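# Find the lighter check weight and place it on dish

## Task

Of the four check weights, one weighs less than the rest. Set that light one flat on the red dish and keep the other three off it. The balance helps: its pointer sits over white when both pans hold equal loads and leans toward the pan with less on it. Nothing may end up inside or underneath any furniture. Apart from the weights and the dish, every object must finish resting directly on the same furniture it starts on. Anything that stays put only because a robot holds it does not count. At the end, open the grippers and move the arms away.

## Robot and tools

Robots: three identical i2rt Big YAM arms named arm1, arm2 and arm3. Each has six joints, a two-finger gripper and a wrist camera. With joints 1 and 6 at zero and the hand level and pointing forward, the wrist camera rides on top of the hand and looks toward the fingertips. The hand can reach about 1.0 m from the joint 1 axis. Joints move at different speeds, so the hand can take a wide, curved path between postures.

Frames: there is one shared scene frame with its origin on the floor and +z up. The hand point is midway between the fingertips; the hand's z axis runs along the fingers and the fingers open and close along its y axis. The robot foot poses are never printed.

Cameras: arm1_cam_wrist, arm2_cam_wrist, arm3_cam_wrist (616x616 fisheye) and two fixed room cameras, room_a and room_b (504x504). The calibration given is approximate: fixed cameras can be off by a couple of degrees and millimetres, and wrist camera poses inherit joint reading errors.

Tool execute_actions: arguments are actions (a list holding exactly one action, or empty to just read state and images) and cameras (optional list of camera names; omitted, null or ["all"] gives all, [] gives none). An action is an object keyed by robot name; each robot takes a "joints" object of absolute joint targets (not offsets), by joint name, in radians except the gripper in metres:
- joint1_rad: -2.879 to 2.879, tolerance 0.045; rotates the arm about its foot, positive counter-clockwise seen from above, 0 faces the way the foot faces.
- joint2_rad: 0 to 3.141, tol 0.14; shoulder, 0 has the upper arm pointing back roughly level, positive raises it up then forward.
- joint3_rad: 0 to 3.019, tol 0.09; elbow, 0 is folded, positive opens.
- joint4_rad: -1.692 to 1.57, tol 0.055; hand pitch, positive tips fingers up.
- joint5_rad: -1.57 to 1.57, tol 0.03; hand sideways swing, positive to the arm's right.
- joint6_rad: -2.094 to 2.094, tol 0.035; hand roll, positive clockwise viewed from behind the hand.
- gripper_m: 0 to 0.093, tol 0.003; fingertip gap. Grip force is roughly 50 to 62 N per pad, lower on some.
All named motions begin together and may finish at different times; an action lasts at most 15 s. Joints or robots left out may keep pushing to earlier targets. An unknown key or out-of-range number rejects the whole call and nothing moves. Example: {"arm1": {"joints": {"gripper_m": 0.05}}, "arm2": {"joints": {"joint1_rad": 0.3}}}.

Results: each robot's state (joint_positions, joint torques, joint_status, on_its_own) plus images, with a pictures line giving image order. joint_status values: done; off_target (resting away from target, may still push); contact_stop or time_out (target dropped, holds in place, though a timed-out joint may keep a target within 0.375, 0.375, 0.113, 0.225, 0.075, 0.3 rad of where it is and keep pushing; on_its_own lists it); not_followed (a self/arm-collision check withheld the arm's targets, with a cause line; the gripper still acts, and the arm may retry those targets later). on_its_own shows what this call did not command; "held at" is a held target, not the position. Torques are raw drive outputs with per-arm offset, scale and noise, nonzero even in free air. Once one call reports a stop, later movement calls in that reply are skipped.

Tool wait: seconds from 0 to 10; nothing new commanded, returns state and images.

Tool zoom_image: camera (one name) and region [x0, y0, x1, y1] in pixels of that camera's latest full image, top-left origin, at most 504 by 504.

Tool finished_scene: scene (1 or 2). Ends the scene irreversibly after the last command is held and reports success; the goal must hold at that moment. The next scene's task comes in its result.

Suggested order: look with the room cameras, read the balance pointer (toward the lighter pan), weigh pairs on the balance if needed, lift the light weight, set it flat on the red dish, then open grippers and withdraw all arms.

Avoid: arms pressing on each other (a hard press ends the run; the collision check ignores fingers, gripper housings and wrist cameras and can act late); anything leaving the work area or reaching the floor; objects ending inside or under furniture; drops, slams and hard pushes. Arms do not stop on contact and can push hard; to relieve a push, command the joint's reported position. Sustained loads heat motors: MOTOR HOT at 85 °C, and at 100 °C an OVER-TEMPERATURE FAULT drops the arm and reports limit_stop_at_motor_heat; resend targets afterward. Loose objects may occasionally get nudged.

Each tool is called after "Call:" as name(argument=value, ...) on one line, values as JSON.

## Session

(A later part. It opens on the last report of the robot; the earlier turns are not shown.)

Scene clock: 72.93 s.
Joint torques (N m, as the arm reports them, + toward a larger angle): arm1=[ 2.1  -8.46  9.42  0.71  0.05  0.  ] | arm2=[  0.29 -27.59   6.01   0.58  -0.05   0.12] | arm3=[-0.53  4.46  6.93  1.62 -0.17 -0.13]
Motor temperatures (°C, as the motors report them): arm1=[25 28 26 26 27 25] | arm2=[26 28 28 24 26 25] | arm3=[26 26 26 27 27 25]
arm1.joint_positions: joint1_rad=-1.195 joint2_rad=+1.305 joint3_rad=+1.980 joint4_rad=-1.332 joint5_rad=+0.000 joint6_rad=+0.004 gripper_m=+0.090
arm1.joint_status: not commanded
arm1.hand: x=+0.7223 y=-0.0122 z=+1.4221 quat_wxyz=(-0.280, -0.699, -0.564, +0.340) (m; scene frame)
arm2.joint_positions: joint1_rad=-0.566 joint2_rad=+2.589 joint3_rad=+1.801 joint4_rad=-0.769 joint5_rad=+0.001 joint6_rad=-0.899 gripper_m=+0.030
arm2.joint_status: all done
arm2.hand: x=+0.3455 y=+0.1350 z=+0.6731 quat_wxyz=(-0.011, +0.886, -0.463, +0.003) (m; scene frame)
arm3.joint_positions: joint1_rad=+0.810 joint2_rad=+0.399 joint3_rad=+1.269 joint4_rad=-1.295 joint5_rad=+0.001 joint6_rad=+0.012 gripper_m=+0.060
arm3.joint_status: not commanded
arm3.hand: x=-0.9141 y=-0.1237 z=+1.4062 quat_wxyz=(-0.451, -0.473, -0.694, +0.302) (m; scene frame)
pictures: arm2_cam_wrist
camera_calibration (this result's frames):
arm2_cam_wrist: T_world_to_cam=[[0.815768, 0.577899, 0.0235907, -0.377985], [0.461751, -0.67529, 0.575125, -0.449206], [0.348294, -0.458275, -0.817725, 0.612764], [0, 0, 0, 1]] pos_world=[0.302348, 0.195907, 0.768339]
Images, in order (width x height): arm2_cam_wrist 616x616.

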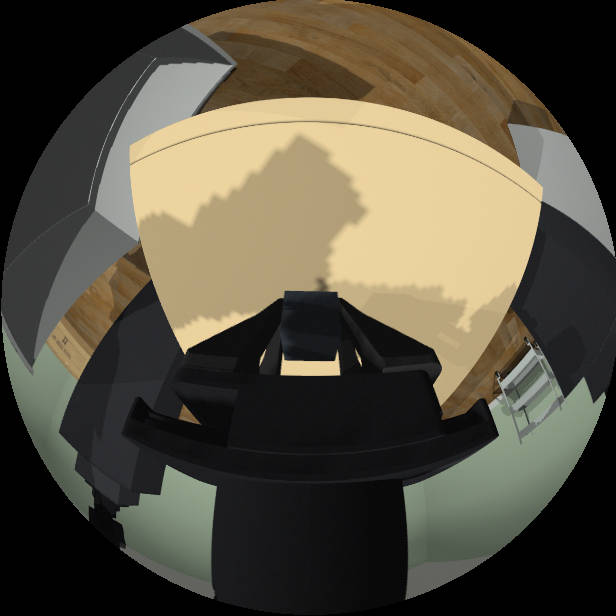

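Call:
execute_actions(actions=[{"arm2":{"joints":{"joint2_rad":2.62,"joint4_rad":-0.72}}}], cameras=["arm2_cam_wrist"])

Scene clock: 73.87 s.
Joint torques (N m, as the arm reports them, + toward a larger angle): arm1=[ 1.75 -9.36  9.46  0.84  0.03 -0.01] | arm2=[  0.32 -22.29   6.11   0.73  -0.06   0.12] | arm3=[-0.41  4.5   6.93  1.61 -0.17 -0.13]
Motor temperatures (°C, as the motors report them): arm1=[25 28 26 26 27 25] | arm2=[26 28 28 24 26 25] | arm3=[26 26 26 27 27 25]
arm1.joint_positions: joint1_rad=-1.195 joint2_rad=+1.305 joint3_rad=+1.980 joint4_rad=-1.332 joint5_rad=+0.000 joint6_rad=+0.004 gripper_m=+0.090
arm1.joint_status: not commanded
arm1.hand: x=+0.7223 y=-0.0122 z=+1.4221 quat_wxyz=(-0.280, -0.699, -0.564, +0.340) (m; scene frame)
arm2.joint_positions: joint1_rad=-0.566 joint2_rad=+2.590 joint3_rad=+1.801 joint4_rad=-0.731 joint5_rad=+0.001 joint6_rad=-0.899 gripper_m=+0.030
arm2.joint_status: all done
arm2.hand: x=+0.3481 y=+0.1437 z=+0.6730 quat_wxyz=(-0.030, +0.886, -0.463, -0.001) (m; scene frame)
arm3.joint_positions: joint1_rad=+0.810 joint2_rad=+0.399 joint3_rad=+1.269 joint4_rad=-1.295 joint5_rad=+0.001 joint6_rad=+0.012 gripper_m=+0.060
arm3.joint_status: not commanded
arm3.hand: x=-0.9141 y=-0.1237 z=+1.4062 quat_wxyz=(-0.451, -0.473, -0.694, +0.302) (m; scene frame)
pictures: arm2_cam_wrist
camera_calibration (this result's frames):
arm2_cam_wrist: T_world_to_cam=[[0.81517, 0.576789, 0.0530225, -0.404585], [0.455902, -0.695388, 0.555507, -0.426338], [0.357282, -0.42866, -0.829819, 0.616502], [0, 0, 0, 1]] pos_world=[0.303909, 0.20116, 0.769871]
Images, in order (width x height): arm2_cam_wrist 616x616.

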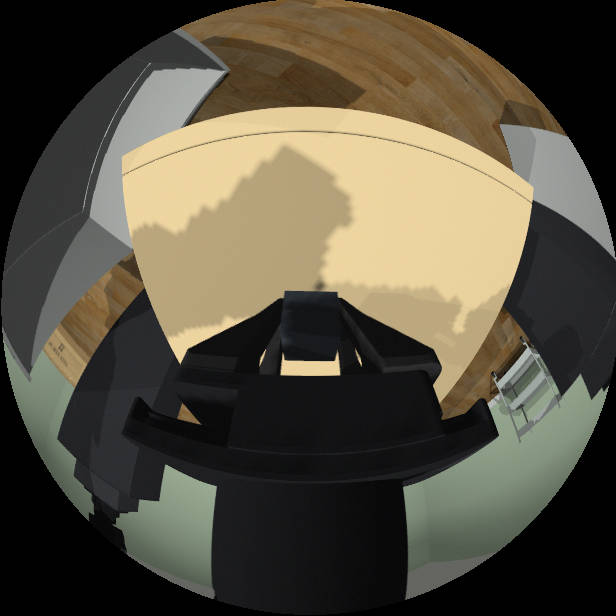

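Call:
execute_actions(actions=[{"arm2":{"joints":{"joint2_rad":2.68}}}], cameras=["arm2_cam_wrist"])

Scene clock: 74.73 s.
Joint torques (N m, as the arm reports them, + toward a larger angle): arm1=[ 1.26 -8.37  9.47  0.69 -0.02 -0.04] | arm2=[  0.39 -20.84   5.76   0.49  -0.18   0.12] | arm3=[-0.56  4.44  6.93  1.6  -0.17 -0.13]
Motor temperatures (°C, as the motors report them): arm1=[25 28 26 26 27 25] | arm2=[26 28 28 24 26 25] | arm3=[26 26 26 27 27 25]
arm1.joint_positions: joint1_rad=-1.195 joint2_rad=+1.305 joint3_rad=+1.980 joint4_rad=-1.332 joint5_rad=+0.000 joint6_rad=+0.004 gripper_m=+0.090
arm1.joint_status: not commanded
arm1.hand: x=+0.7223 y=-0.0122 z=+1.4221 quat_wxyz=(-0.280, -0.699, -0.564, +0.340) (m; scene frame)
arm2.joint_positions: joint1_rad=-0.564 joint2_rad=+2.637 joint3_rad=+1.802 joint4_rad=-0.727 joint5_rad=+0.003 joint6_rad=-0.898 gripper_m=+0.030
arm2.joint_status: all done
arm2.hand: x=+0.3428 y=+0.1275 z=+0.6430 quat_wxyz=(-0.009, +0.886, -0.463, +0.004) (m; scene frame)
arm3.joint_positions: joint1_rad=+0.810 joint2_rad=+0.399 joint3_rad=+1.269 joint4_rad=-1.295 joint5_rad=+0.001 joint6_rad=+0.012 gripper_m=+0.060
arm3.joint_status: not commanded
arm3.hand: x=-0.9141 y=-0.1237 z=+1.4062 quat_wxyz=(-0.451, -0.473, -0.694, +0.302) (m; scene frame)
pictures: arm2_cam_wrist
camera_calibration (this result's frames):
arm2_cam_wrist: T_world_to_cam=[[0.815367, 0.578581, 0.0204877, -0.368735], [0.461886, -0.671435, 0.579514, -0.439142], [0.349052, -0.463054, -0.814705, 0.583992], [0, 0, 0, 1]] pos_world=[0.299645, 0.188908, 0.737825]
Images, in order (width x height): arm2_cam_wrist 616x616.

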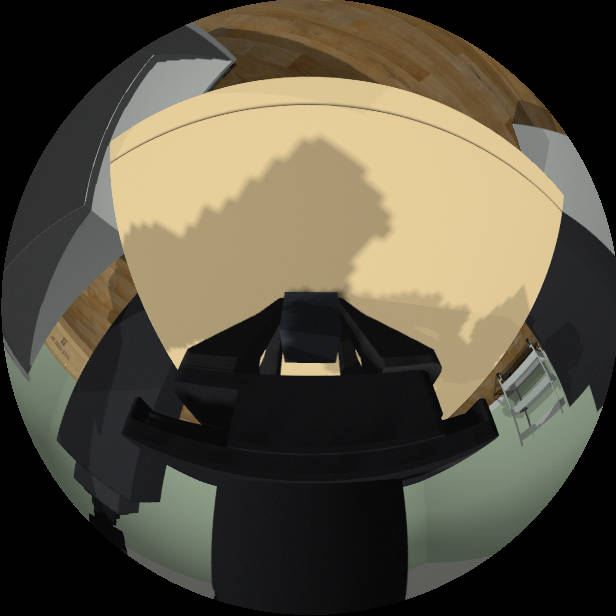

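Call:
execute_actions(actions=[{"arm2":{"joints":{"joint2_rad":2.64,"gripper_m":0.07}}}], cameras=["arm2_cam_wrist"])

Call:
execute_actions(actions=[{"arm2":{"joints":{"joint2_rad":1.6,"joint4_rad":-1.3}}}], cameras=[])

Call:
execute_actions(actions=[{"arm2":{"joints":{"joint2_rad":0.5,"joint1_rad":0.3}}}], cameras=["room_b"])

Scene clock: 75.90 s.
Joint torques (N m, as the arm reports them, + toward a larger angle): arm1=[ 2.08 -8.44  9.5   0.64 -0.03  0.02] | arm2=[  0.24 -24.68   5.77   0.49  -0.14   0.11] | arm3=[-0.52  4.42  6.91  1.6  -0.17 -0.13]
Motor temperatures (°C, as the motors report them): arm1=[25 28 26 26 27 25] | arm2=[26 28 28 24 26 25] | arm3=[26 26 26 27 27 25]
arm1.joint_positions: joint1_rad=-1.195 joint2_rad=+1.305 joint3_rad=+1.980 joint4_rad=-1.332 joint5_rad=+0.000 joint6_rad=+0.004 gripper_m=+0.090
arm1.joint_status: not commanded
arm1.hand: x=+0.7223 y=-0.0122 z=+1.4221 quat_wxyz=(-0.280, -0.699, -0.564, +0.340) (m; scene frame)
arm2.joint_positions: joint1_rad=-0.564 joint2_rad=+2.637 joint3_rad=+1.802 joint4_rad=-0.726 joint5_rad=+0.003 joint6_rad=-0.898 gripper_m=+0.070
arm2.joint_status: all done
arm2.hand: x=+0.3429 y=+0.1277 z=+0.6430 quat_wxyz=(-0.009, +0.886, -0.463, +0.004) (m; scene frame)
arm3.joint_positions: joint1_rad=+0.810 joint2_rad=+0.399 joint3_rad=+1.269 joint4_rad=-1.295 joint5_rad=+0.001 joint6_rad=+0.012 gripper_m=+0.060
arm3.joint_status: not commanded
arm3.hand: x=-0.9141 y=-0.1237 z=+1.4062 quat_wxyz=(-0.451, -0.473, -0.694, +0.302) (m; scene frame)
pictures: arm2_cam_wrist
camera_calibration (this result's frames):
arm2_cam_wrist: T_world_to_cam=[[0.815359, 0.578571, 0.0210884, -0.369265], [0.461764, -0.671855, 0.579124, -0.438702], [0.349233, -0.462456, -0.814967, 0.584089], [0, 0, 0, 1]] pos_world=[0.299677, 0.189018, 0.737863]
Images, in order (width x height): arm2_cam_wrist 616x616.

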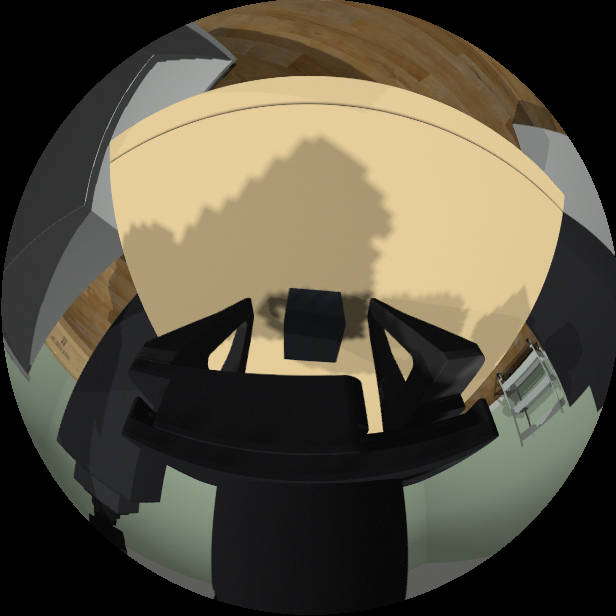

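Scene clock: 77.60 s.
Joint torques (N m, as the arm reports them, + toward a larger angle): arm1=[ 1.45 -8.49  9.54  0.6  -0.01 -0.03] | arm2=[  0.24 -14.08   8.19   0.78  -0.13   0.15] | arm3=[-0.5   4.47  6.92  1.63 -0.17 -0.13]
Motor temperatures (°C, as the motors report them): arm1=[25 28 26 26 27 25] | arm2=[26 28 28 24 26 25] | arm3=[26 26 26 27 27 25]
arm1.joint_positions: joint1_rad=-1.195 joint2_rad=+1.305 joint3_rad=+1.980 joint4_rad=-1.332 joint5_rad=+0.000 joint6_rad=+0.004 gripper_m=+0.090
arm1.joint_status: not commanded
arm1.hand: x=+0.7223 y=-0.0122 z=+1.4221 quat_wxyz=(-0.280, -0.699, -0.564, +0.340) (m; scene frame)
arm2.joint_positions: joint1_rad=-0.564 joint2_rad=+1.579 joint3_rad=+1.812 joint4_rad=-1.292 joint5_rad=+0.003 joint6_rad=-0.898 gripper_m=+0.070
arm2.joint_status: all done
arm2.hand: x=+0.3191 y=+0.0676 z=+1.3001 quat_wxyz=(-0.253, +0.857, -0.447, -0.043) (m; scene frame)
arm3.joint_positions: joint1_rad=+0.810 joint2_rad=+0.399 joint3_rad=+1.269 joint4_rad=-1.295 joint5_rad=+0.001 joint6_rad=+0.012 gripper_m=+0.060
arm3.joint_status: not commanded
arm3.hand: x=-0.9141 y=-0.1237 z=+1.4062 quat_wxyz=(-0.451, -0.473, -0.694, +0.302) (m; scene frame)
pictures: none
No camera images: the call's "cameras" was empty. Leave "cameras" out to get every camera's image.

Scene clock: 79.40 s.
Joint torques (N m, as the arm reports them, + toward a larger angle): arm1=[ 1.79 -8.65  9.52  0.76 -0.02  0.02] | arm2=[ 0.38 10.01  2.54  1.58  0.21  0.18] | arm3=[-0.5   4.47  6.92  1.63 -0.17 -0.13]
Motor temperatures (°C, as the motors report them): arm1=[25 28 26 26 27 25] | arm2=[26 28 27 24 26 25] | arm3=[26 26 26 27 27 25]
arm1.joint_positions: joint1_rad=-1.195 joint2_rad=+1.305 joint3_rad=+1.980 joint4_rad=-1.332 joint5_rad=+0.000 joint6_rad=+0.004 gripper_m=+0.090
arm1.joint_status: not commanded
arm1.hand: x=+0.7223 y=-0.0122 z=+1.4221 quat_wxyz=(-0.280, -0.699, -0.564, +0.340) (m; scene frame)
arm2.joint_positions: joint1_rad=+0.297 joint2_rad=+0.491 joint3_rad=+1.826 joint4_rad=-1.292 joint5_rad=-0.004 joint6_rad=-0.897 gripper_m=+0.070
arm2.joint_status: all done
arm2.hand: x=+0.1175 y=-0.4488 z=+1.6641 quat_wxyz=(-0.588, +0.692, -0.030, -0.419) (m; scene frame)
arm3.joint_positions: joint1_rad=+0.810 joint2_rad=+0.399 joint3_rad=+1.269 joint4_rad=-1.295 joint5_rad=+0.001 joint6_rad=+0.012 gripper_m=+0.060
arm3.joint_status: not commanded
arm3.hand: x=-0.9141 y=-0.1237 z=+1.4062 quat_wxyz=(-0.451, -0.473, -0.694, +0.302) (m; scene frame)
pictures: room_b
Images, in order (width x height): room_b 504x504.

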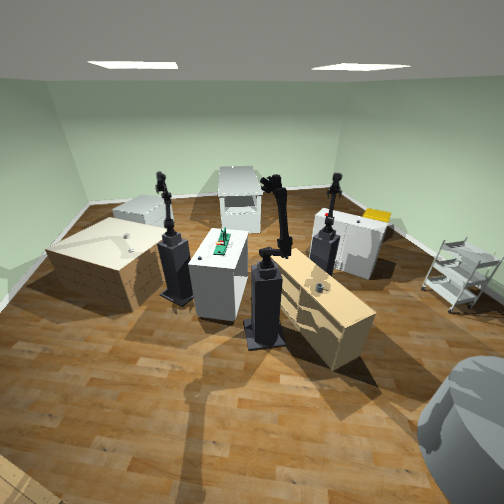

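Call:
execute_actions(actions=[{"arm1":{"joints":{"joint1_rad":-1.972,"joint3_rad":1.47,"joint4_rad":-0.885}}}], cameras=[])

Call:
execute_actions(actions=[{"arm1":{"joints":{"joint2_rad":2.11}}}], cameras=["arm1_cam_wrist"])

Scene clock: 81.03 s.
Joint torques (N m, as the arm reports them, + toward a larger angle): arm1=[  1.38 -11.06   9.1    2.12  -0.01   0.04] | arm2=[ 0.42 10.19  2.47  1.58  0.21  0.18] | arm3=[-0.48  4.51  6.93  1.63 -0.17 -0.13]
Motor temperatures (°C, as the motors report them): arm1=[25 28 26 26 27 25] | arm2=[26 28 27 24 26 25] | arm3=[26 26 26 27 27 25]
arm1.joint_positions: joint1_rad=-1.970 joint2_rad=+1.312 joint3_rad=+1.472 joint4_rad=-0.916 joint5_rad=+0.001 joint6_rad=+0.004 gripper_m=+0.090
arm1.joint_status: all done
arm1.hand: x=+0.3676 y=+0.1546 z=+1.2239 quat_wxyz=(-0.116, -0.880, -0.265, +0.376) (m; scene frame)
arm2.joint_positions: joint1_rad=+0.297 joint2_rad=+0.491 joint3_rad=+1.826 joint4_rad=-1.292 joint5_rad=-0.004 joint6_rad=-0.897 gripper_m=+0.070
arm2.joint_status: not commanded
arm2.hand: x=+0.1175 y=-0.4488 z=+1.6641 quat_wxyz=(-0.588, +0.692, -0.030, -0.419) (m; scene frame)
arm3.joint_positions: joint1_rad=+0.810 joint2_rad=+0.399 joint3_rad=+1.269 joint4_rad=-1.295 joint5_rad=+0.001 joint6_rad=+0.012 gripper_m=+0.060
arm3.joint_status: not commanded
arm3.hand: x=-0.9141 y=-0.1237 z=+1.4062 quat_wxyz=(-0.451, -0.473, -0.694, +0.302) (m; scene frame)
pictures: none
No camera images: the call's "cameras" was empty. Leave "cameras" out to get every camera's image.

Scene clock: 82.70 s.
Joint torques (N m, as the arm reports them, + toward a larger angle): arm1=[  1.68 -18.7    7.14   0.63  -0.06   0.  ] | arm2=[ 0.38 10.28  2.49  1.57  0.21  0.18] | arm3=[-0.48  4.43  6.92  1.63 -0.17 -0.13]
Motor temperatures (°C, as the motors report them): arm1=[25 28 26 26 27 25] | arm2=[26 28 27 24 26 25] | arm3=[26 26 26 27 27 25]
arm1.joint_positions: joint1_rad=-1.970 joint2_rad=+2.127 joint3_rad=+1.460 joint4_rad=-0.900 joint5_rad=+0.001 joint6_rad=+0.004 gripper_m=+0.090
arm1.joint_status: all done
arm1.hand: x=+0.3421 y=+0.1361 z=+0.7520 quat_wxyz=(-0.001, -0.957, -0.289, -0.001) (m; scene frame)
arm2.joint_positions: joint1_rad=+0.297 joint2_rad=+0.491 joint3_rad=+1.826 joint4_rad=-1.292 joint5_rad=-0.004 joint6_rad=-0.897 gripper_m=+0.070
arm2.joint_status: not commanded
arm2.hand: x=+0.1175 y=-0.4488 z=+1.6641 quat_wxyz=(-0.588, +0.692, -0.030, -0.419) (m; scene frame)
arm3.joint_positions: joint1_rad=+0.810 joint2_rad=+0.399 joint3_rad=+1.269 joint4_rad=-1.295 joint5_rad=+0.001 joint6_rad=+0.012 gripper_m=+0.060
arm3.joint_status: not commanded
arm3.hand: x=-0.9141 y=-0.1237 z=+1.4062 quat_wxyz=(-0.451, -0.473, -0.694, +0.302) (m; scene frame)
pictures: arm1_cam_wrist
camera_calibration (this result's frames):
arm1_cam_wrist: T_world_to_cam=[[-0.555904, 0.831245, -0.00148233, 0.0789363], [0.676702, 0.453586, 0.579943, -0.719627], [0.482747, 0.32139, -0.814656, 0.524754], [0, 0, 0, 1]] pos_world=[0.277531, 0.092147, 0.844954]
Images, in order (width x height): arm1_cam_wrist 616x616.

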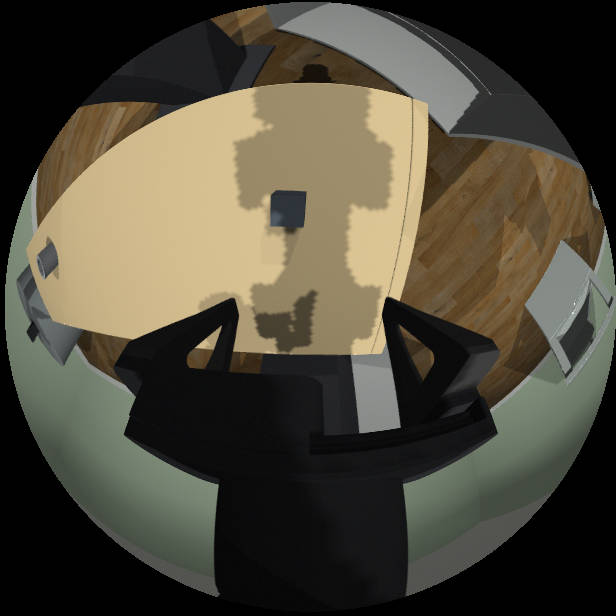

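Call:
execute_actions(actions=[{"arm1":{"joints":{"joint1_rad":-1.925,"joint2_rad":2.325,"joint3_rad":1.615,"joint4_rad":-0.81}}}], cameras=["arm1_cam_wrist"])

Scene clock: 84.63 s.
Joint torques (N m, as the arm reports them, + toward a larger angle): arm1=[  2.38 -21.     8.16   0.39  -0.01  -0.04] | arm2=[ 0.37 10.27  2.52  1.56  0.21  0.18] | arm3=[-0.43  4.5   6.92  1.62 -0.17 -0.14]
Motor temperatures (°C, as the motors report them): arm1=[25 28 26 26 27 25] | arm2=[26 28 26 24 26 25] | arm3=[26 26 26 27 27 25]
arm1.joint_positions: joint1_rad=-1.930 joint2_rad=+2.334 joint3_rad=+1.587 joint4_rad=-0.821 joint5_rad=+0.001 joint6_rad=+0.004 gripper_m=+0.090
arm1.joint_status: all done
arm1.hand: x=+0.3289 y=+0.0980 z=+0.6696 quat_wxyz=(+0.000, -0.951, -0.308, -0.001) (m; scene frame)
arm2.joint_positions: joint1_rad=+0.297 joint2_rad=+0.491 joint3_rad=+1.826 joint4_rad=-1.292 joint5_rad=-0.004 joint6_rad=-0.897 gripper_m=+0.070
arm2.joint_status: not commanded
arm2.hand: x=+0.1175 y=-0.4488 z=+1.6641 quat_wxyz=(-0.588, +0.692, -0.030, -0.419) (m; scene frame)
arm3.joint_positions: joint1_rad=+0.810 joint2_rad=+0.399 joint3_rad=+1.269 joint4_rad=-1.295 joint5_rad=+0.001 joint6_rad=+0.012 gripper_m=+0.060
arm3.joint_status: not commanded
arm3.hand: x=-0.9141 y=-0.1237 z=+1.4062 quat_wxyz=(-0.451, -0.473, -0.694, +0.302) (m; scene frame)
pictures: arm1_cam_wrist
camera_calibration (this result's frames):
arm1_cam_wrist: T_world_to_cam=[[-0.588128, 0.808766, -0.00167663, 0.116097], [0.657984, 0.479683, 0.580484, -0.642385], [0.47028, 0.340296, -0.81427, 0.478289], [0, 0, 0, 1]] pos_world=[0.266029, 0.051486, 0.762545]
Images, in order (width x height): arm1_cam_wrist 616x616.

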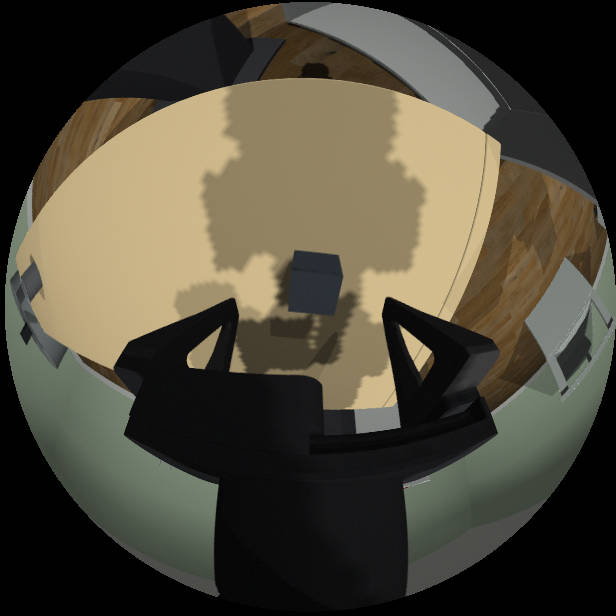

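Call:
execute_actions(actions=[{"arm1":{"joints":{"joint2_rad":2.425,"joint3_rad":1.655,"joint4_rad":-0.77,"joint6_rad":0.1}}}], cameras=["arm1_cam_wrist"])

Scene clock: 85.90 s.
Joint torques (N m, as the arm reports them, + toward a larger angle): arm1=[  2.34 -18.17   7.65   0.72  -0.05   0.12] | arm2=[ 0.39 10.36  2.5   1.59  0.21  0.18] | arm3=[-0.48  4.46  6.92  1.61 -0.17 -0.13]
Motor temperatures (°C, as the motors report them): arm1=[25 28 26 26 27 25] | arm2=[26 28 26 24 26 25] | arm3=[26 26 25 27 27 25]
arm1.joint_positions: joint1_rad=-1.928 joint2_rad=+2.410 joint3_rad=+1.628 joint4_rad=-0.784 joint5_rad=+0.002 joint6_rad=+0.085 gripper_m=+0.090
arm1.joint_status: all done
arm1.hand: x=+0.3236 y=+0.0928 z=+0.6358 quat_wxyz=(+0.000, -0.963, -0.270, +0.000) (m; scene frame)
arm2.joint_positions: joint1_rad=+0.297 joint2_rad=+0.491 joint3_rad=+1.826 joint4_rad=-1.292 joint5_rad=-0.004 joint6_rad=-0.897 gripper_m=+0.070
arm2.joint_status: not commanded
arm2.hand: x=+0.1175 y=-0.4488 z=+1.6641 quat_wxyz=(-0.588, +0.692, -0.030, -0.419) (m; scene frame)
arm3.joint_positions: joint1_rad=+0.810 joint2_rad=+0.399 joint3_rad=+1.269 joint4_rad=-1.295 joint5_rad=+0.001 joint6_rad=+0.012 gripper_m=+0.060
arm3.joint_status: not commanded
arm3.hand: x=-0.9141 y=-0.1237 z=+1.4062 quat_wxyz=(-0.451, -0.473, -0.694, +0.302) (m; scene frame)
pictures: arm1_cam_wrist
camera_calibration (this result's frames):
arm1_cam_wrist: T_world_to_cam=[[-0.522822, 0.852442, -0.000506772, 0.0912032], [0.694887, 0.426534, 0.578966, -0.62275], [0.493751, 0.302344, -0.815352, 0.451657], [0, 0, 0, 1]] pos_world=[0.257417, 0.0513225, 0.728857]
Images, in order (width x height): arm1_cam_wrist 616x616.

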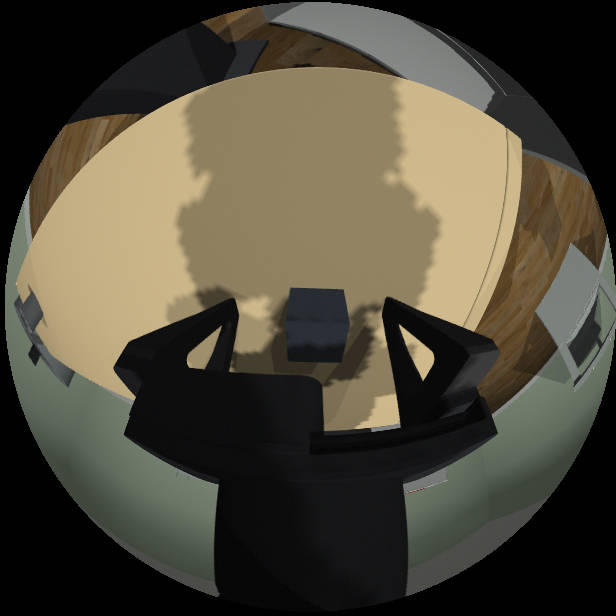

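Good (288–362). Close.

Call:
execute_actions(actions=[{"arm1":{"joints":{"gripper_m":0.02}}}], cameras=["arm1_cam_wrist"])

Call:
execute_actions(actions=[{"arm1":{"joints":{"joint2_rad":1.8,"joint3_rad":1.75,"joint4_rad":-1.3}}}], cameras=["arm1_cam_wrist"])

Scene clock: 86.73 s.
Joint torques (N m, as the arm reports them, + toward a larger angle): arm1=[  1.17 -18.25   7.93   0.63   0.02   0.13] | arm2=[ 0.4  10.35  2.51  1.57  0.21  0.18] | arm3=[-0.47  4.48  6.92  1.62 -0.17 -0.13]
Motor temperatures (°C, as the motors report them): arm1=[25 28 26 26 27 25] | arm2=[26 27 26 24 26 25] | arm3=[26 26 25 27 27 25]
arm1.joint_positions: joint1_rad=-1.928 joint2_rad=+2.410 joint3_rad=+1.628 joint4_rad=-0.784 joint5_rad=+0.002 joint6_rad=+0.086 gripper_m=+0.030
arm1.joint_status: gripper_m off_target (ended at +0.030, target +0.020)
arm1.hand: x=+0.3236 y=+0.0927 z=+0.6358 quat_wxyz=(+0.000, -0.963, -0.270, +0.000) (m; scene frame)
arm2.joint_positions: joint1_rad=+0.297 joint2_rad=+0.491 joint3_rad=+1.826 joint4_rad=-1.292 joint5_rad=-0.004 joint6_rad=-0.897 gripper_m=+0.070
arm2.joint_status: not commanded
arm2.hand: x=+0.1175 y=-0.4488 z=+1.6641 quat_wxyz=(-0.588, +0.692, -0.030, -0.419) (m; scene frame)
arm3.joint_positions: joint1_rad=+0.810 joint2_rad=+0.399 joint3_rad=+1.269 joint4_rad=-1.295 joint5_rad=+0.001 joint6_rad=+0.012 gripper_m=+0.060
arm3.joint_status: not commanded
arm3.hand: x=-0.9141 y=-0.1237 z=+1.4062 quat_wxyz=(-0.451, -0.473, -0.694, +0.302) (m; scene frame)
pictures: arm1_cam_wrist
camera_calibration (this result's frames):
arm1_cam_wrist: T_world_to_cam=[[-0.52152, 0.853239, -0.000886155, 0.0910147], [0.695406, 0.42565, 0.578993, -0.622857], [0.494396, 0.30134, -0.815332, 0.451526], [0, 0, 0, 1]] pos_world=[0.257372, 0.0513992, 0.728854]
Images, in order (width x height): arm1_cam_wrist 616x616.

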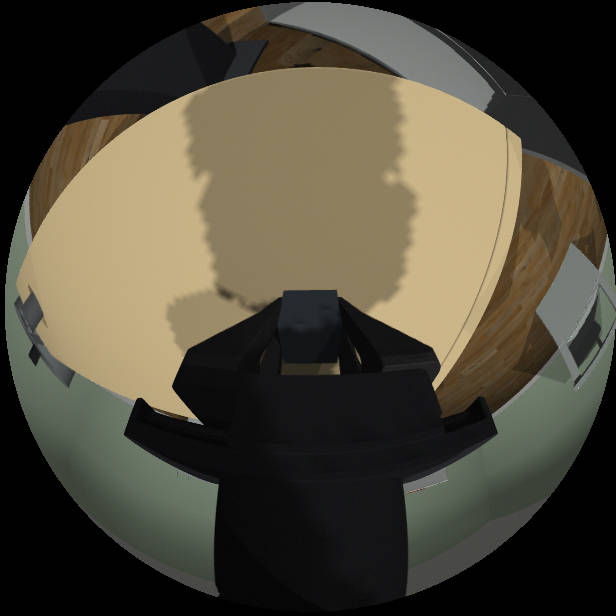

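Scene clock: 88.47 s.
Joint torques (N m, as the arm reports them, + toward a larger angle): arm1=[  1.79 -16.22  10.22  -0.16  -0.06   0.15] | arm2=[ 0.4  10.23  2.5   1.56  0.21  0.18] | arm3=[-0.48  4.47  6.91  1.63 -0.17 -0.13]
Motor temperatures (°C, as the motors report them): arm1=[25 28 26 26 27 25] | arm2=[26 27 26 24 26 25] | arm3=[26 26 25 27 27 25]
arm1.joint_positions: joint1_rad=-1.928 joint2_rad=+1.801 joint3_rad=+1.731 joint4_rad=-1.282 joint5_rad=+0.002 joint6_rad=+0.086 gripper_m=+0.030
arm1.joint_status: all done
arm1.hand: x=+0.3313 y=+0.0997 z=+1.0350 quat_wxyz=(-0.038, -0.958, -0.268, +0.100) (m; scene frame)
arm2.joint_positions: joint1_rad=+0.297 joint2_rad=+0.491 joint3_rad=+1.826 joint4_rad=-1.292 joint5_rad=-0.004 joint6_rad=-0.897 gripper_m=+0.070
arm2.joint_status: not commanded
arm2.hand: x=+0.1175 y=-0.4488 z=+1.6641 quat_wxyz=(-0.588, +0.692, -0.030, -0.419) (m; scene frame)
arm3.joint_positions: joint1_rad=+0.810 joint2_rad=+0.399 joint3_rad=+1.269 joint4_rad=-1.295 joint5_rad=+0.001 joint6_rad=+0.012 gripper_m=+0.060
arm3.joint_status: not commanded
arm3.hand: x=-0.9141 y=-0.1237 z=+1.4062 quat_wxyz=(-0.451, -0.473, -0.694, +0.302) (m; scene frame)
pictures: arm1_cam_wrist
camera_calibration (this result's frames):
arm1_cam_wrist: T_world_to_cam=[[-0.522742, 0.852285, -0.0187351, 0.108432], [0.780148, 0.487126, 0.392527, -0.703557], [0.343671, 0.190575, -0.91955, 0.939987], [0, 0, 0, 1]] pos_world=[0.282514, 0.0711686, 1.14256]
Images, in order (width x height): arm1_cam_wrist 616x616.

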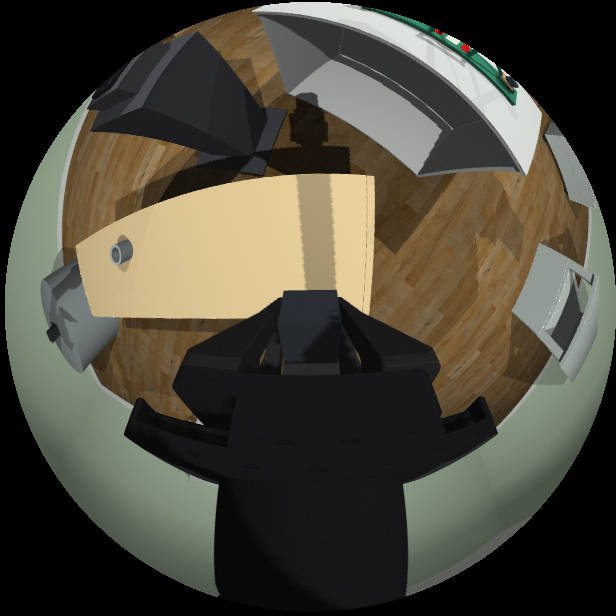

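Call:
execute_actions(actions=[{"arm1":{"joints":{"joint2_rad":1.45,"joint1_rad":1.95,"joint6_rad":0.0}}}], cameras=[])

Call:
execute_actions(actions=[{"arm1":{"joints":{"joint2_rad":2.06,"joint3_rad":1.85,"joint4_rad":-1.33}}}], cameras=["arm1_cam_wrist"])

Scene clock: 91.73 s.
Joint torques (N m, as the arm reports them, + toward a larger angle): arm1=[  1.7  -13.34  10.21   0.44   0.08  -0.1 ] | arm2=[ 0.35 10.26  2.49  1.57  0.21  0.18] | arm3=[-0.47  4.44  6.94  1.61 -0.17 -0.13]
Motor temperatures (°C, as the motors report them): arm1=[25 28 26 26 27 25] | arm2=[26 27 26 24 26 25] | arm3=[26 26 25 27 27 25]
arm1.joint_positions: joint1_rad=+1.951 joint2_rad=+1.467 joint3_rad=+1.731 joint4_rad=-1.282 joint5_rad=-0.001 joint6_rad=+0.013 gripper_m=+0.029
arm1.joint_status: all done
arm1.hand: x=+0.9314 y=+0.9956 z=+1.2265 quat_wxyz=(-0.212, +0.604, -0.748, -0.173) (m; scene frame)
arm2.joint_positions: joint1_rad=+0.297 joint2_rad=+0.491 joint3_rad=+1.826 joint4_rad=-1.292 joint5_rad=-0.004 joint6_rad=-0.897 gripper_m=+0.070
arm2.joint_status: not commanded
arm2.hand: x=+0.1175 y=-0.4488 z=+1.6641 quat_wxyz=(-0.588, +0.692, -0.030, -0.419) (m; scene frame)
arm3.joint_positions: joint1_rad=+0.810 joint2_rad=+0.399 joint3_rad=+1.269 joint4_rad=-1.295 joint5_rad=+0.001 joint6_rad=+0.012 gripper_m=+0.060
arm3.joint_status: not commanded
arm3.hand: x=-0.9141 y=-0.1237 z=+1.4062 quat_wxyz=(-0.451, -0.473, -0.694, +0.302) (m; scene frame)
pictures: none
No camera images: the call's "cameras" was empty. Leave "cameras" out to get every camera's image.

Scene clock: 93.20 s.
Joint torques (N m, as the arm reports them, + toward a larger angle): arm1=[  1.92 -22.09   9.87  -0.5    0.07  -0.07] | arm2=[ 0.41 10.25  2.51  1.58  0.21  0.18] | arm3=[-0.51  4.45  6.92  1.62 -0.17 -0.13]
Motor temperatures (°C, as the motors report them): arm1=[25 28 27 26 27 25] | arm2=[26 27 25 24 26 25] | arm3=[26 26 25 27 27 25]
arm1.joint_positions: joint1_rad=+1.951 joint2_rad=+2.101 joint3_rad=+1.825 joint4_rad=-1.317 joint5_rad=-0.001 joint6_rad=+0.013 gripper_m=+0.029
arm1.joint_status: all done
arm1.hand: x=+0.9503 y=+1.0800 z=+0.8948 quat_wxyz=(+0.007, +0.627, -0.779, +0.008) (m; scene frame)
arm2.joint_positions: joint1_rad=+0.297 joint2_rad=+0.491 joint3_rad=+1.826 joint4_rad=-1.292 joint5_rad=-0.004 joint6_rad=-0.897 gripper_m=+0.070
arm2.joint_status: not commanded
arm2.hand: x=+0.1175 y=-0.4488 z=+1.6641 quat_wxyz=(-0.588, +0.692, -0.030, -0.419) (m; scene frame)
arm3.joint_positions: joint1_rad=+0.810 joint2_rad=+0.399 joint3_rad=+1.269 joint4_rad=-1.295 joint5_rad=+0.001 joint6_rad=+0.012 gripper_m=+0.060
arm3.joint_status: not commanded
arm3.hand: x=-0.9141 y=-0.1237 z=+1.4062 quat_wxyz=(-0.451, -0.473, -0.694, +0.302) (m; scene frame)
pictures: arm1_cam_wrist
camera_calibration (this result's frames):
arm1_cam_wrist: T_world_to_cam=[[0.977748, -0.209735, 0.00450489, -0.705919], [-0.171144, -0.785056, 0.595312, 0.487589], [-0.121321, -0.582836, -0.803482, 1.5848], [0, 0, 0, 1]] pos_world=[0.965928, 1.15841, 0.98627]
Images, in order (width x height): arm1_cam_wrist 616x616.

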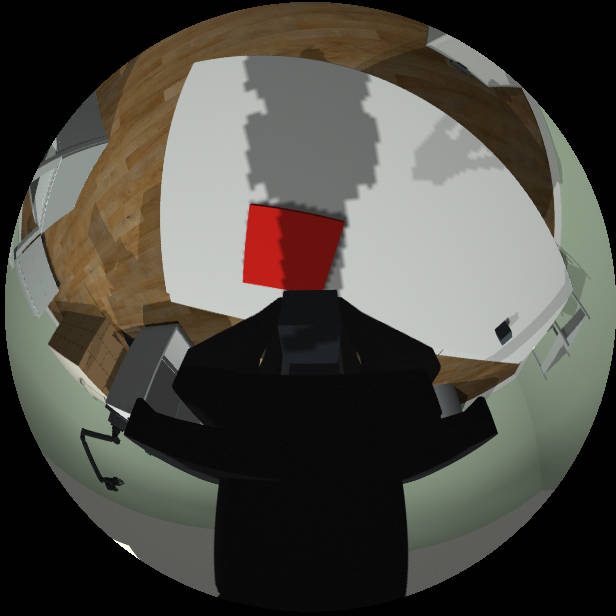

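Call:
execute_actions(actions=[{"arm1":{"joints":{"joint1_rad":1.993,"joint2_rad":2.14,"joint3_rad":1.71,"joint4_rad":-1.125}}}], cameras=["arm1_cam_wrist"])

Scene clock: 94.67 s.
Joint torques (N m, as the arm reports them, + toward a larger angle): arm1=[  2.   -20.01   7.39   0.78   0.06  -0.06] | arm2=[ 0.44 10.33  2.52  1.56  0.21  0.18] | arm3=[-0.5   4.46  6.9   1.6  -0.17 -0.13]
Motor temperatures (°C, as the motors report them): arm1=[25 29 27 26 27 25] | arm2=[26 27 25 24 26 25] | arm3=[26 26 25 27 27 25]
arm1.joint_positions: joint1_rad=+1.988 joint2_rad=+2.145 joint3_rad=+1.708 joint4_rad=-1.144 joint5_rad=-0.001 joint6_rad=+0.013 gripper_m=+0.029
arm1.joint_status: all done
arm1.hand: x=+0.9265 y=+1.0788 z=+0.8258 quat_wxyz=(+0.002, +0.642, -0.767, +0.004) (m; scene frame)
arm2.joint_positions: joint1_rad=+0.297 joint2_rad=+0.491 joint3_rad=+1.826 joint4_rad=-1.292 joint5_rad=-0.004 joint6_rad=-0.897 gripper_m=+0.070
arm2.joint_status: not commanded
arm2.hand: x=+0.1175 y=-0.4488 z=+1.6641 quat_wxyz=(-0.588, +0.692, -0.030, -0.419) (m; scene frame)
arm3.joint_positions: joint1_rad=+0.810 joint2_rad=+0.399 joint3_rad=+1.269 joint4_rad=-1.295 joint5_rad=+0.001 joint6_rad=+0.012 gripper_m=+0.060
arm3.joint_status: not commanded
arm3.hand: x=-0.9141 y=-0.1237 z=+1.4062 quat_wxyz=(-0.451, -0.473, -0.694, +0.302) (m; scene frame)
pictures: arm1_cam_wrist
camera_calibration (this result's frames):
arm1_cam_wrist: T_world_to_cam=[[0.984906, -0.173034, 0.00444186, -0.728726], [-0.142859, -0.798125, 0.585311, 0.519779], [-0.0977335, -0.57711, -0.810797, 1.50381], [0, 0, 0, 1]] pos_world=[0.938954, 1.15662, 0.91829]
Images, in order (width x height): arm1_cam_wrist 616x616.

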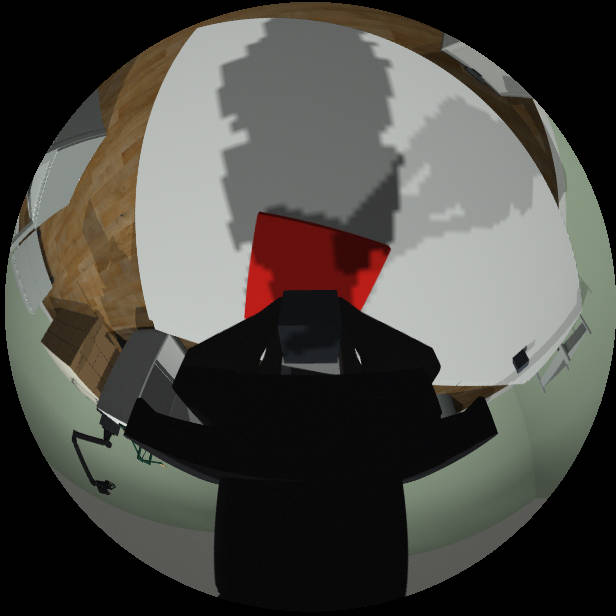

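Call:
execute_actions(actions=[{"arm1":{"joints":{"joint3_rad":1.63,"joint4_rad":-1.05}}}], cameras=["arm1_cam_wrist"])

Scene clock: 95.70 s.
Joint torques (N m, as the arm reports them, + toward a larger angle): arm1=[  2.14 -19.61   7.16   0.69   0.08  -0.15] | arm2=[ 0.36 10.29  2.5   1.58  0.21  0.18] | arm3=[-0.47  4.45  6.94  1.61 -0.16 -0.13]
Motor temperatures (°C, as the motors report them): arm1=[25 29 26 26 27 25] | arm2=[26 27 25 24 26 25] | arm3=[26 26 25 27 27 25]
arm1.joint_positions: joint1_rad=+1.988 joint2_rad=+2.145 joint3_rad=+1.628 joint4_rad=-1.069 joint5_rad=-0.001 joint6_rad=+0.013 gripper_m=+0.029
arm1.joint_status: all done
arm1.hand: x=+0.9241 y=+1.0636 z=+0.7986 quat_wxyz=(+0.004, +0.642, -0.767, +0.006) (m; scene frame)
arm2.joint_positions: joint1_rad=+0.297 joint2_rad=+0.491 joint3_rad=+1.826 joint4_rad=-1.292 joint5_rad=-0.004 joint6_rad=-0.897 gripper_m=+0.070
arm2.joint_status: not commanded
arm2.hand: x=+0.1175 y=-0.4488 z=+1.6641 quat_wxyz=(-0.588, +0.692, -0.030, -0.419) (m; scene frame)
arm3.joint_positions: joint1_rad=+0.810 joint2_rad=+0.399 joint3_rad=+1.269 joint4_rad=-1.295 joint5_rad=+0.001 joint6_rad=+0.012 gripper_m=+0.060
arm3.joint_status: not commanded
arm3.hand: x=-0.9141 y=-0.1237 z=+1.4062 quat_wxyz=(-0.451, -0.473, -0.694, +0.302) (m; scene frame)
pictures: arm1_cam_wrist
camera_calibration (this result's frames):
arm1_cam_wrist: T_world_to_cam=[[0.984905, -0.173039, 0.00450152, -0.728952], [-0.142336, -0.794803, 0.58994, 0.515482], [-0.0985047, -0.581676, -0.807434, 1.47563], [0, 0, 0, 1]] pos_world=[0.936677, 1.14191, 0.890656]
Images, in order (width x height): arm1_cam_wrist 616x616.

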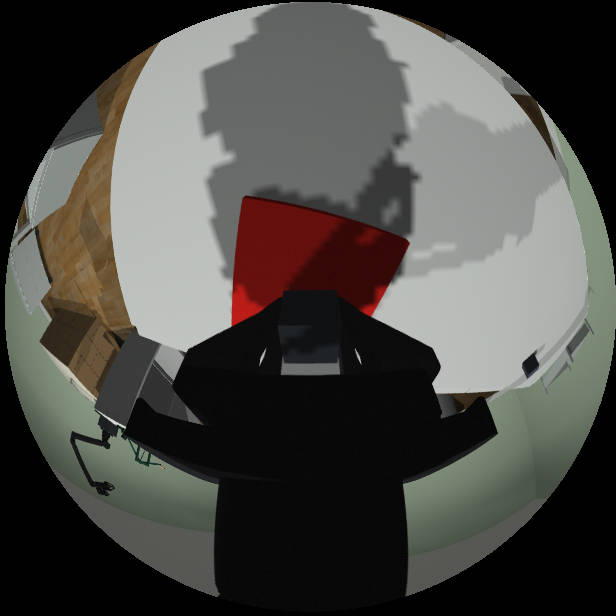

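Call:
execute_actions(actions=[{"arm1":{"joints":{"joint4_rad":-1.01}}}], cameras=[])

Call:
execute_actions(actions=[{"arm1":{"joints":{"joint3_rad":1.60}}}], cameras=["arm1_cam_wrist"])

Scene clock: 96.70 s.
Joint torques (N m, as the arm reports them, + toward a larger angle): arm1=[  2.19 -19.5    7.2    0.71   0.09  -0.05] | arm2=[ 0.4  10.35  2.5   1.58  0.21  0.18] | arm3=[-0.42  4.46  6.92  1.61 -0.17 -0.13]
Motor temperatures (°C, as the motors report them): arm1=[25 29 26 26 27 25] | arm2=[26 27 25 24 26 25] | arm3=[26 26 25 27 27 25]
arm1.joint_positions: joint1_rad=+1.988 joint2_rad=+2.145 joint3_rad=+1.628 joint4_rad=-1.030 joint5_rad=-0.001 joint6_rad=+0.013 gripper_m=+0.029
arm1.joint_status: all done
arm1.hand: x=+0.9257 y=+1.0731 z=+0.7987 quat_wxyz=(-0.011, +0.642, -0.767, -0.007) (m; scene frame)
arm2.joint_positions: joint1_rad=+0.297 joint2_rad=+0.491 joint3_rad=+1.826 joint4_rad=-1.292 joint5_rad=-0.004 joint6_rad=-0.897 gripper_m=+0.070
arm2.joint_status: not commanded
arm2.hand: x=+0.1175 y=-0.4488 z=+1.6641 quat_wxyz=(-0.588, +0.692, -0.030, -0.419) (m; scene frame)
arm3.joint_positions: joint1_rad=+0.810 joint2_rad=+0.399 joint3_rad=+1.269 joint4_rad=-1.295 joint5_rad=+0.001 joint6_rad=+0.012 gripper_m=+0.060
arm3.joint_status: not commanded
arm3.hand: x=-0.9141 y=-0.1237 z=+1.4062 quat_wxyz=(-0.451, -0.473, -0.694, +0.302) (m; scene frame)
pictures: none
No camera images: the call's "cameras" was empty. Leave "cameras" out to get every camera's image.

Scene clock: 97.23 s.
Joint torques (N m, as the arm reports them, + toward a larger angle): arm1=[  1.78 -19.64   5.76   0.53   0.03  -0.1 ] | arm2=[ 0.41 10.31  2.5   1.58  0.21  0.18] | arm3=[-0.48  4.38  6.91  1.62 -0.16 -0.13]
Motor temperatures (°C, as the motors report them): arm1=[25 29 26 26 27 25] | arm2=[26 27 25 24 26 25] | arm3=[26 26 25 27 27 25]
arm1.joint_positions: joint1_rad=+1.988 joint2_rad=+2.145 joint3_rad=+1.617 joint4_rad=-1.027 joint5_rad=-0.001 joint6_rad=+0.013 gripper_m=+0.029
arm1.joint_status: all done
arm1.hand: x=+0.9251 y=+1.0690 z=+0.7951 quat_wxyz=(-0.008, +0.642, -0.767, -0.004) (m; scene frame)
arm2.joint_positions: joint1_rad=+0.297 joint2_rad=+0.491 joint3_rad=+1.826 joint4_rad=-1.292 joint5_rad=-0.004 joint6_rad=-0.897 gripper_m=+0.070
arm2.joint_status: not commanded
arm2.hand: x=+0.1175 y=-0.4488 z=+1.6641 quat_wxyz=(-0.588, +0.692, -0.030, -0.419) (m; scene frame)
arm3.joint_positions: joint1_rad=+0.810 joint2_rad=+0.399 joint3_rad=+1.269 joint4_rad=-1.295 joint5_rad=+0.001 joint6_rad=+0.012 gripper_m=+0.060
arm3.joint_status: not commanded
arm3.hand: x=-0.9141 y=-0.1237 z=+1.4062 quat_wxyz=(-0.451, -0.473, -0.694, +0.302) (m; scene frame)
pictures: arm1_cam_wrist
camera_calibration (this result's frames):
arm1_cam_wrist: T_world_to_cam=[[0.984909, -0.173015, 0.00455712, -0.729037], [-0.145359, -0.812605, 0.564396, 0.564144], [-0.0939458, -0.556541, -0.825491, 1.45927], [0, 0, 0, 1]] pos_world=[0.937129, 1.14443, 0.889532]
Images, in order (width x height): arm1_cam_wrist 616x616.

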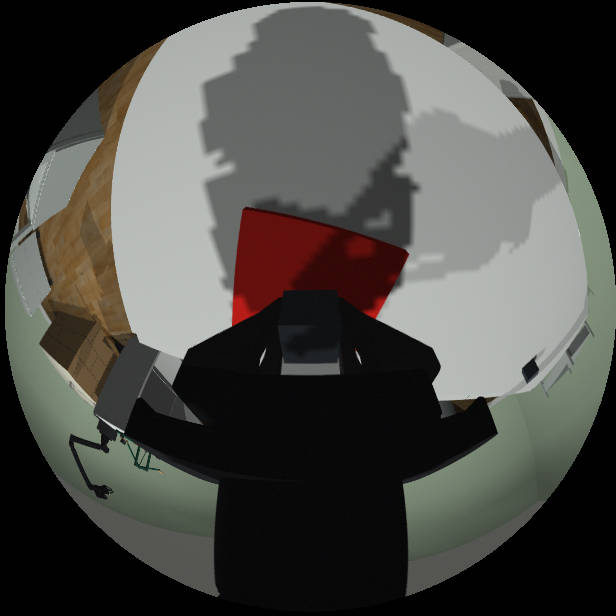

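Call:
execute_actions(actions=[{"arm1":{"joints":{"joint3_rad":1.62,"gripper_m":0.06}}}], cameras=["arm1_cam_wrist"])

Call:
execute_actions(actions=[{"arm1":{"joints":{"joint3_rad":2.0,"joint4_rad":-1.35}}}], cameras=["arm1_cam_wrist"])

Call:
execute_actions(actions=[{"arm1":{"joints":{"joint2_rad":1.2}}}], cameras=["room_a","room_b"])

Scene clock: 98.10 s.
Joint torques (N m, as the arm reports them, + toward a larger angle): arm1=[  2.12 -19.28   7.46   0.67   0.12  -0.12] | arm2=[ 0.39 10.31  2.52  1.58  0.21  0.18] | arm3=[-0.5   4.47  6.94  1.62 -0.17 -0.13]
Motor temperatures (°C, as the motors report them): arm1=[25 29 26 26 27 25] | arm2=[26 27 25 24 26 25] | arm3=[26 26 25 27 27 25]
arm1.joint_positions: joint1_rad=+1.988 joint2_rad=+2.145 joint3_rad=+1.617 joint4_rad=-1.027 joint5_rad=-0.002 joint6_rad=+0.013 gripper_m=+0.060
arm1.joint_status: all done
arm1.hand: x=+0.9249 y=+1.0690 z=+0.7951 quat_wxyz=(-0.008, +0.642, -0.767, -0.004) (m; scene frame)
arm2.joint_positions: joint1_rad=+0.297 joint2_rad=+0.491 joint3_rad=+1.826 joint4_rad=-1.292 joint5_rad=-0.004 joint6_rad=-0.897 gripper_m=+0.070
arm2.joint_status: not commanded
arm2.hand: x=+0.1175 y=-0.4488 z=+1.6641 quat_wxyz=(-0.588, +0.692, -0.030, -0.419) (m; scene frame)
arm3.joint_positions: joint1_rad=+0.810 joint2_rad=+0.399 joint3_rad=+1.269 joint4_rad=-1.295 joint5_rad=+0.001 joint6_rad=+0.012 gripper_m=+0.060
arm3.joint_status: not commanded
arm3.hand: x=-0.9141 y=-0.1237 z=+1.4062 quat_wxyz=(-0.451, -0.473, -0.694, +0.302) (m; scene frame)
pictures: arm1_cam_wrist
camera_calibration (this result's frames):
arm1_cam_wrist: T_world_to_cam=[[0.984982, -0.172621, 0.00341951, -0.728425], [-0.144399, -0.812767, 0.56441, 0.563416], [-0.0946495, -0.556428, -0.825488, 1.45979], [0, 0, 0, 1]] pos_world=[0.937011, 1.14445, 0.889532]
Images, in order (width x height): arm1_cam_wrist 616x616.

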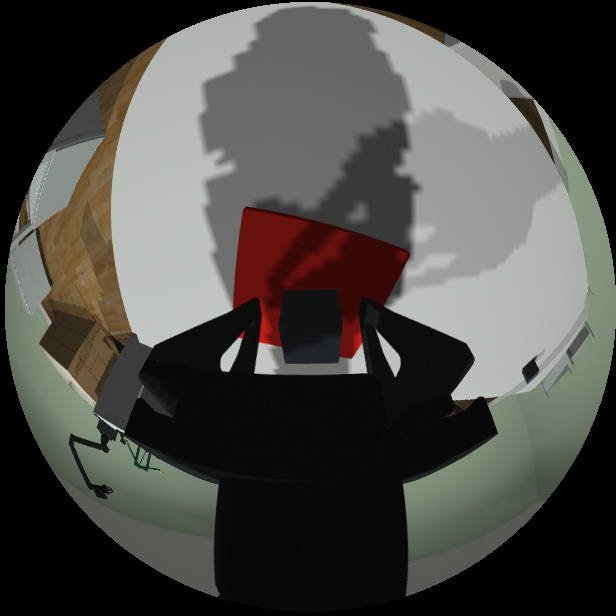

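Scene clock: 99.43 s.
Joint torques (N m, as the arm reports them, + toward a larger angle): arm1=[  2.38 -20.69  11.3   -0.51   0.14  -0.11] | arm2=[ 0.43 10.31  2.51  1.58  0.21  0.18] | arm3=[-0.41  4.46  6.92  1.63 -0.17 -0.13]
Motor temperatures (°C, as the motors report them): arm1=[25 29 26 26 27 25] | arm2=[26 27 25 24 26 25] | arm3=[26 26 25 27 27 25]
arm1.joint_positions: joint1_rad=+1.988 joint2_rad=+2.146 joint3_rad=+1.956 joint4_rad=-1.331 joint5_rad=-0.002 joint6_rad=+0.013 gripper_m=+0.060
arm1.joint_status: all done
arm1.hand: x=+0.9330 y=+1.1221 z=+0.9158 quat_wxyz=(-0.021, +0.642, -0.766, -0.015) (m; scene frame)
arm2.joint_positions: joint1_rad=+0.297 joint2_rad=+0.491 joint3_rad=+1.826 joint4_rad=-1.292 joint5_rad=-0.004 joint6_rad=-0.897 gripper_m=+0.070
arm2.joint_status: not commanded
arm2.hand: x=+0.1175 y=-0.4488 z=+1.6641 quat_wxyz=(-0.588, +0.692, -0.030, -0.419) (m; scene frame)
arm3.joint_positions: joint1_rad=+0.810 joint2_rad=+0.399 joint3_rad=+1.269 joint4_rad=-1.295 joint5_rad=+0.001 joint6_rad=+0.012 gripper_m=+0.060
arm3.joint_status: not commanded
arm3.hand: x=-0.9141 y=-0.1237 z=+1.4062 quat_wxyz=(-0.451, -0.473, -0.694, +0.302) (m; scene frame)
pictures: arm1_cam_wrist
camera_calibration (this result's frames):
arm1_cam_wrist: T_world_to_cam=[[0.984996, -0.172551, 0.00307721, -0.727436], [-0.147323, -0.831429, 0.535744, 0.5895], [-0.0898845, -0.528159, -0.844375, 1.57088], [0, 0, 0, 1]] pos_world=[0.944566, 1.19428, 1.01283]
Images, in order (width x height): arm1_cam_wrist 616x616.

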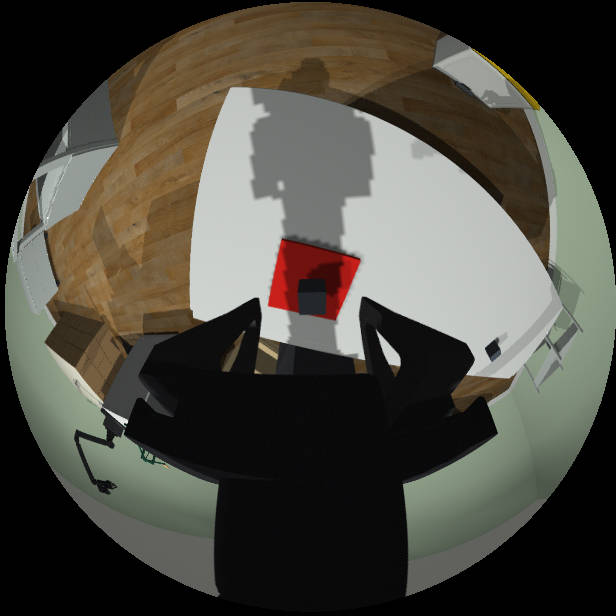

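Scene clock: 101.30 s.
Joint torques (N m, as the arm reports them, + toward a larger angle): arm1=[ 2.04 -6.84  7.17  0.77  0.07 -0.07] | arm2=[ 0.37 10.29  2.48  1.56  0.21  0.18] | arm3=[-0.51  4.45  6.93  1.64 -0.17 -0.13]
Motor temperatures (°C, as the motors report them): arm1=[25 29 26 26 27 25] | arm2=[26 27 25 24 26 25] | arm3=[26 26 25 27 27 25]
arm1.joint_positions: joint1_rad=+1.988 joint2_rad=+1.209 joint3_rad=+1.999 joint4_rad=-1.333 joint5_rad=-0.002 joint6_rad=+0.013 gripper_m=+0.060
arm1.joint_status: all done
arm1.hand: x=+0.8906 y=+0.8834 z=+1.4748 quat_wxyz=(-0.375, +0.560, -0.666, -0.320) (m; scene frame)
arm2.joint_positions: joint1_rad=+0.297 joint2_rad=+0.491 joint3_rad=+1.826 joint4_rad=-1.292 joint5_rad=-0.004 joint6_rad=-0.897 gripper_m=+0.070
arm2.joint_status: not commanded
arm2.hand: x=+0.1175 y=-0.4488 z=+1.6641 quat_wxyz=(-0.588, +0.692, -0.030, -0.419) (m; scene frame)
arm3.joint_positions: joint1_rad=+0.810 joint2_rad=+0.399 joint3_rad=+1.269 joint4_rad=-1.295 joint5_rad=+0.001 joint6_rad=+0.012 gripper_m=+0.060
arm3.joint_status: not commanded
arm3.hand: x=-0.9141 y=-0.1237 z=+1.4062 quat_wxyz=(-0.451, -0.473, -0.694, +0.302) (m; scene frame)
pictures: room_a, room_b
Images, in order (width x height): room_a 504x504, room_b 504x504.

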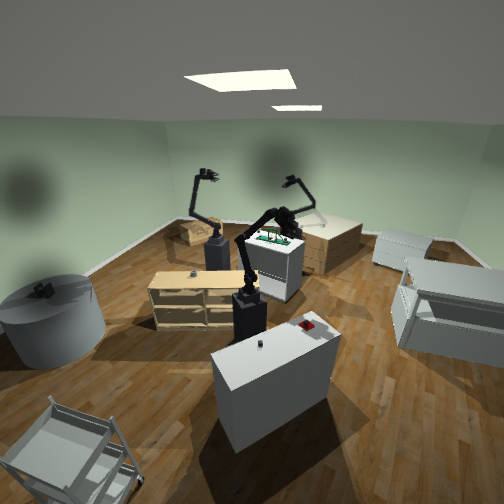

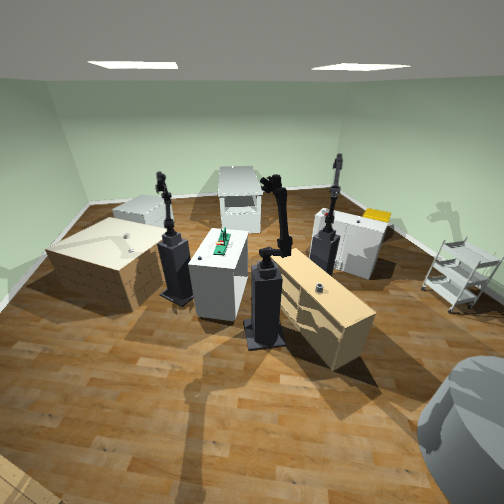

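Call:
finished_scene(scene=1)

The scene is finished: the task was done.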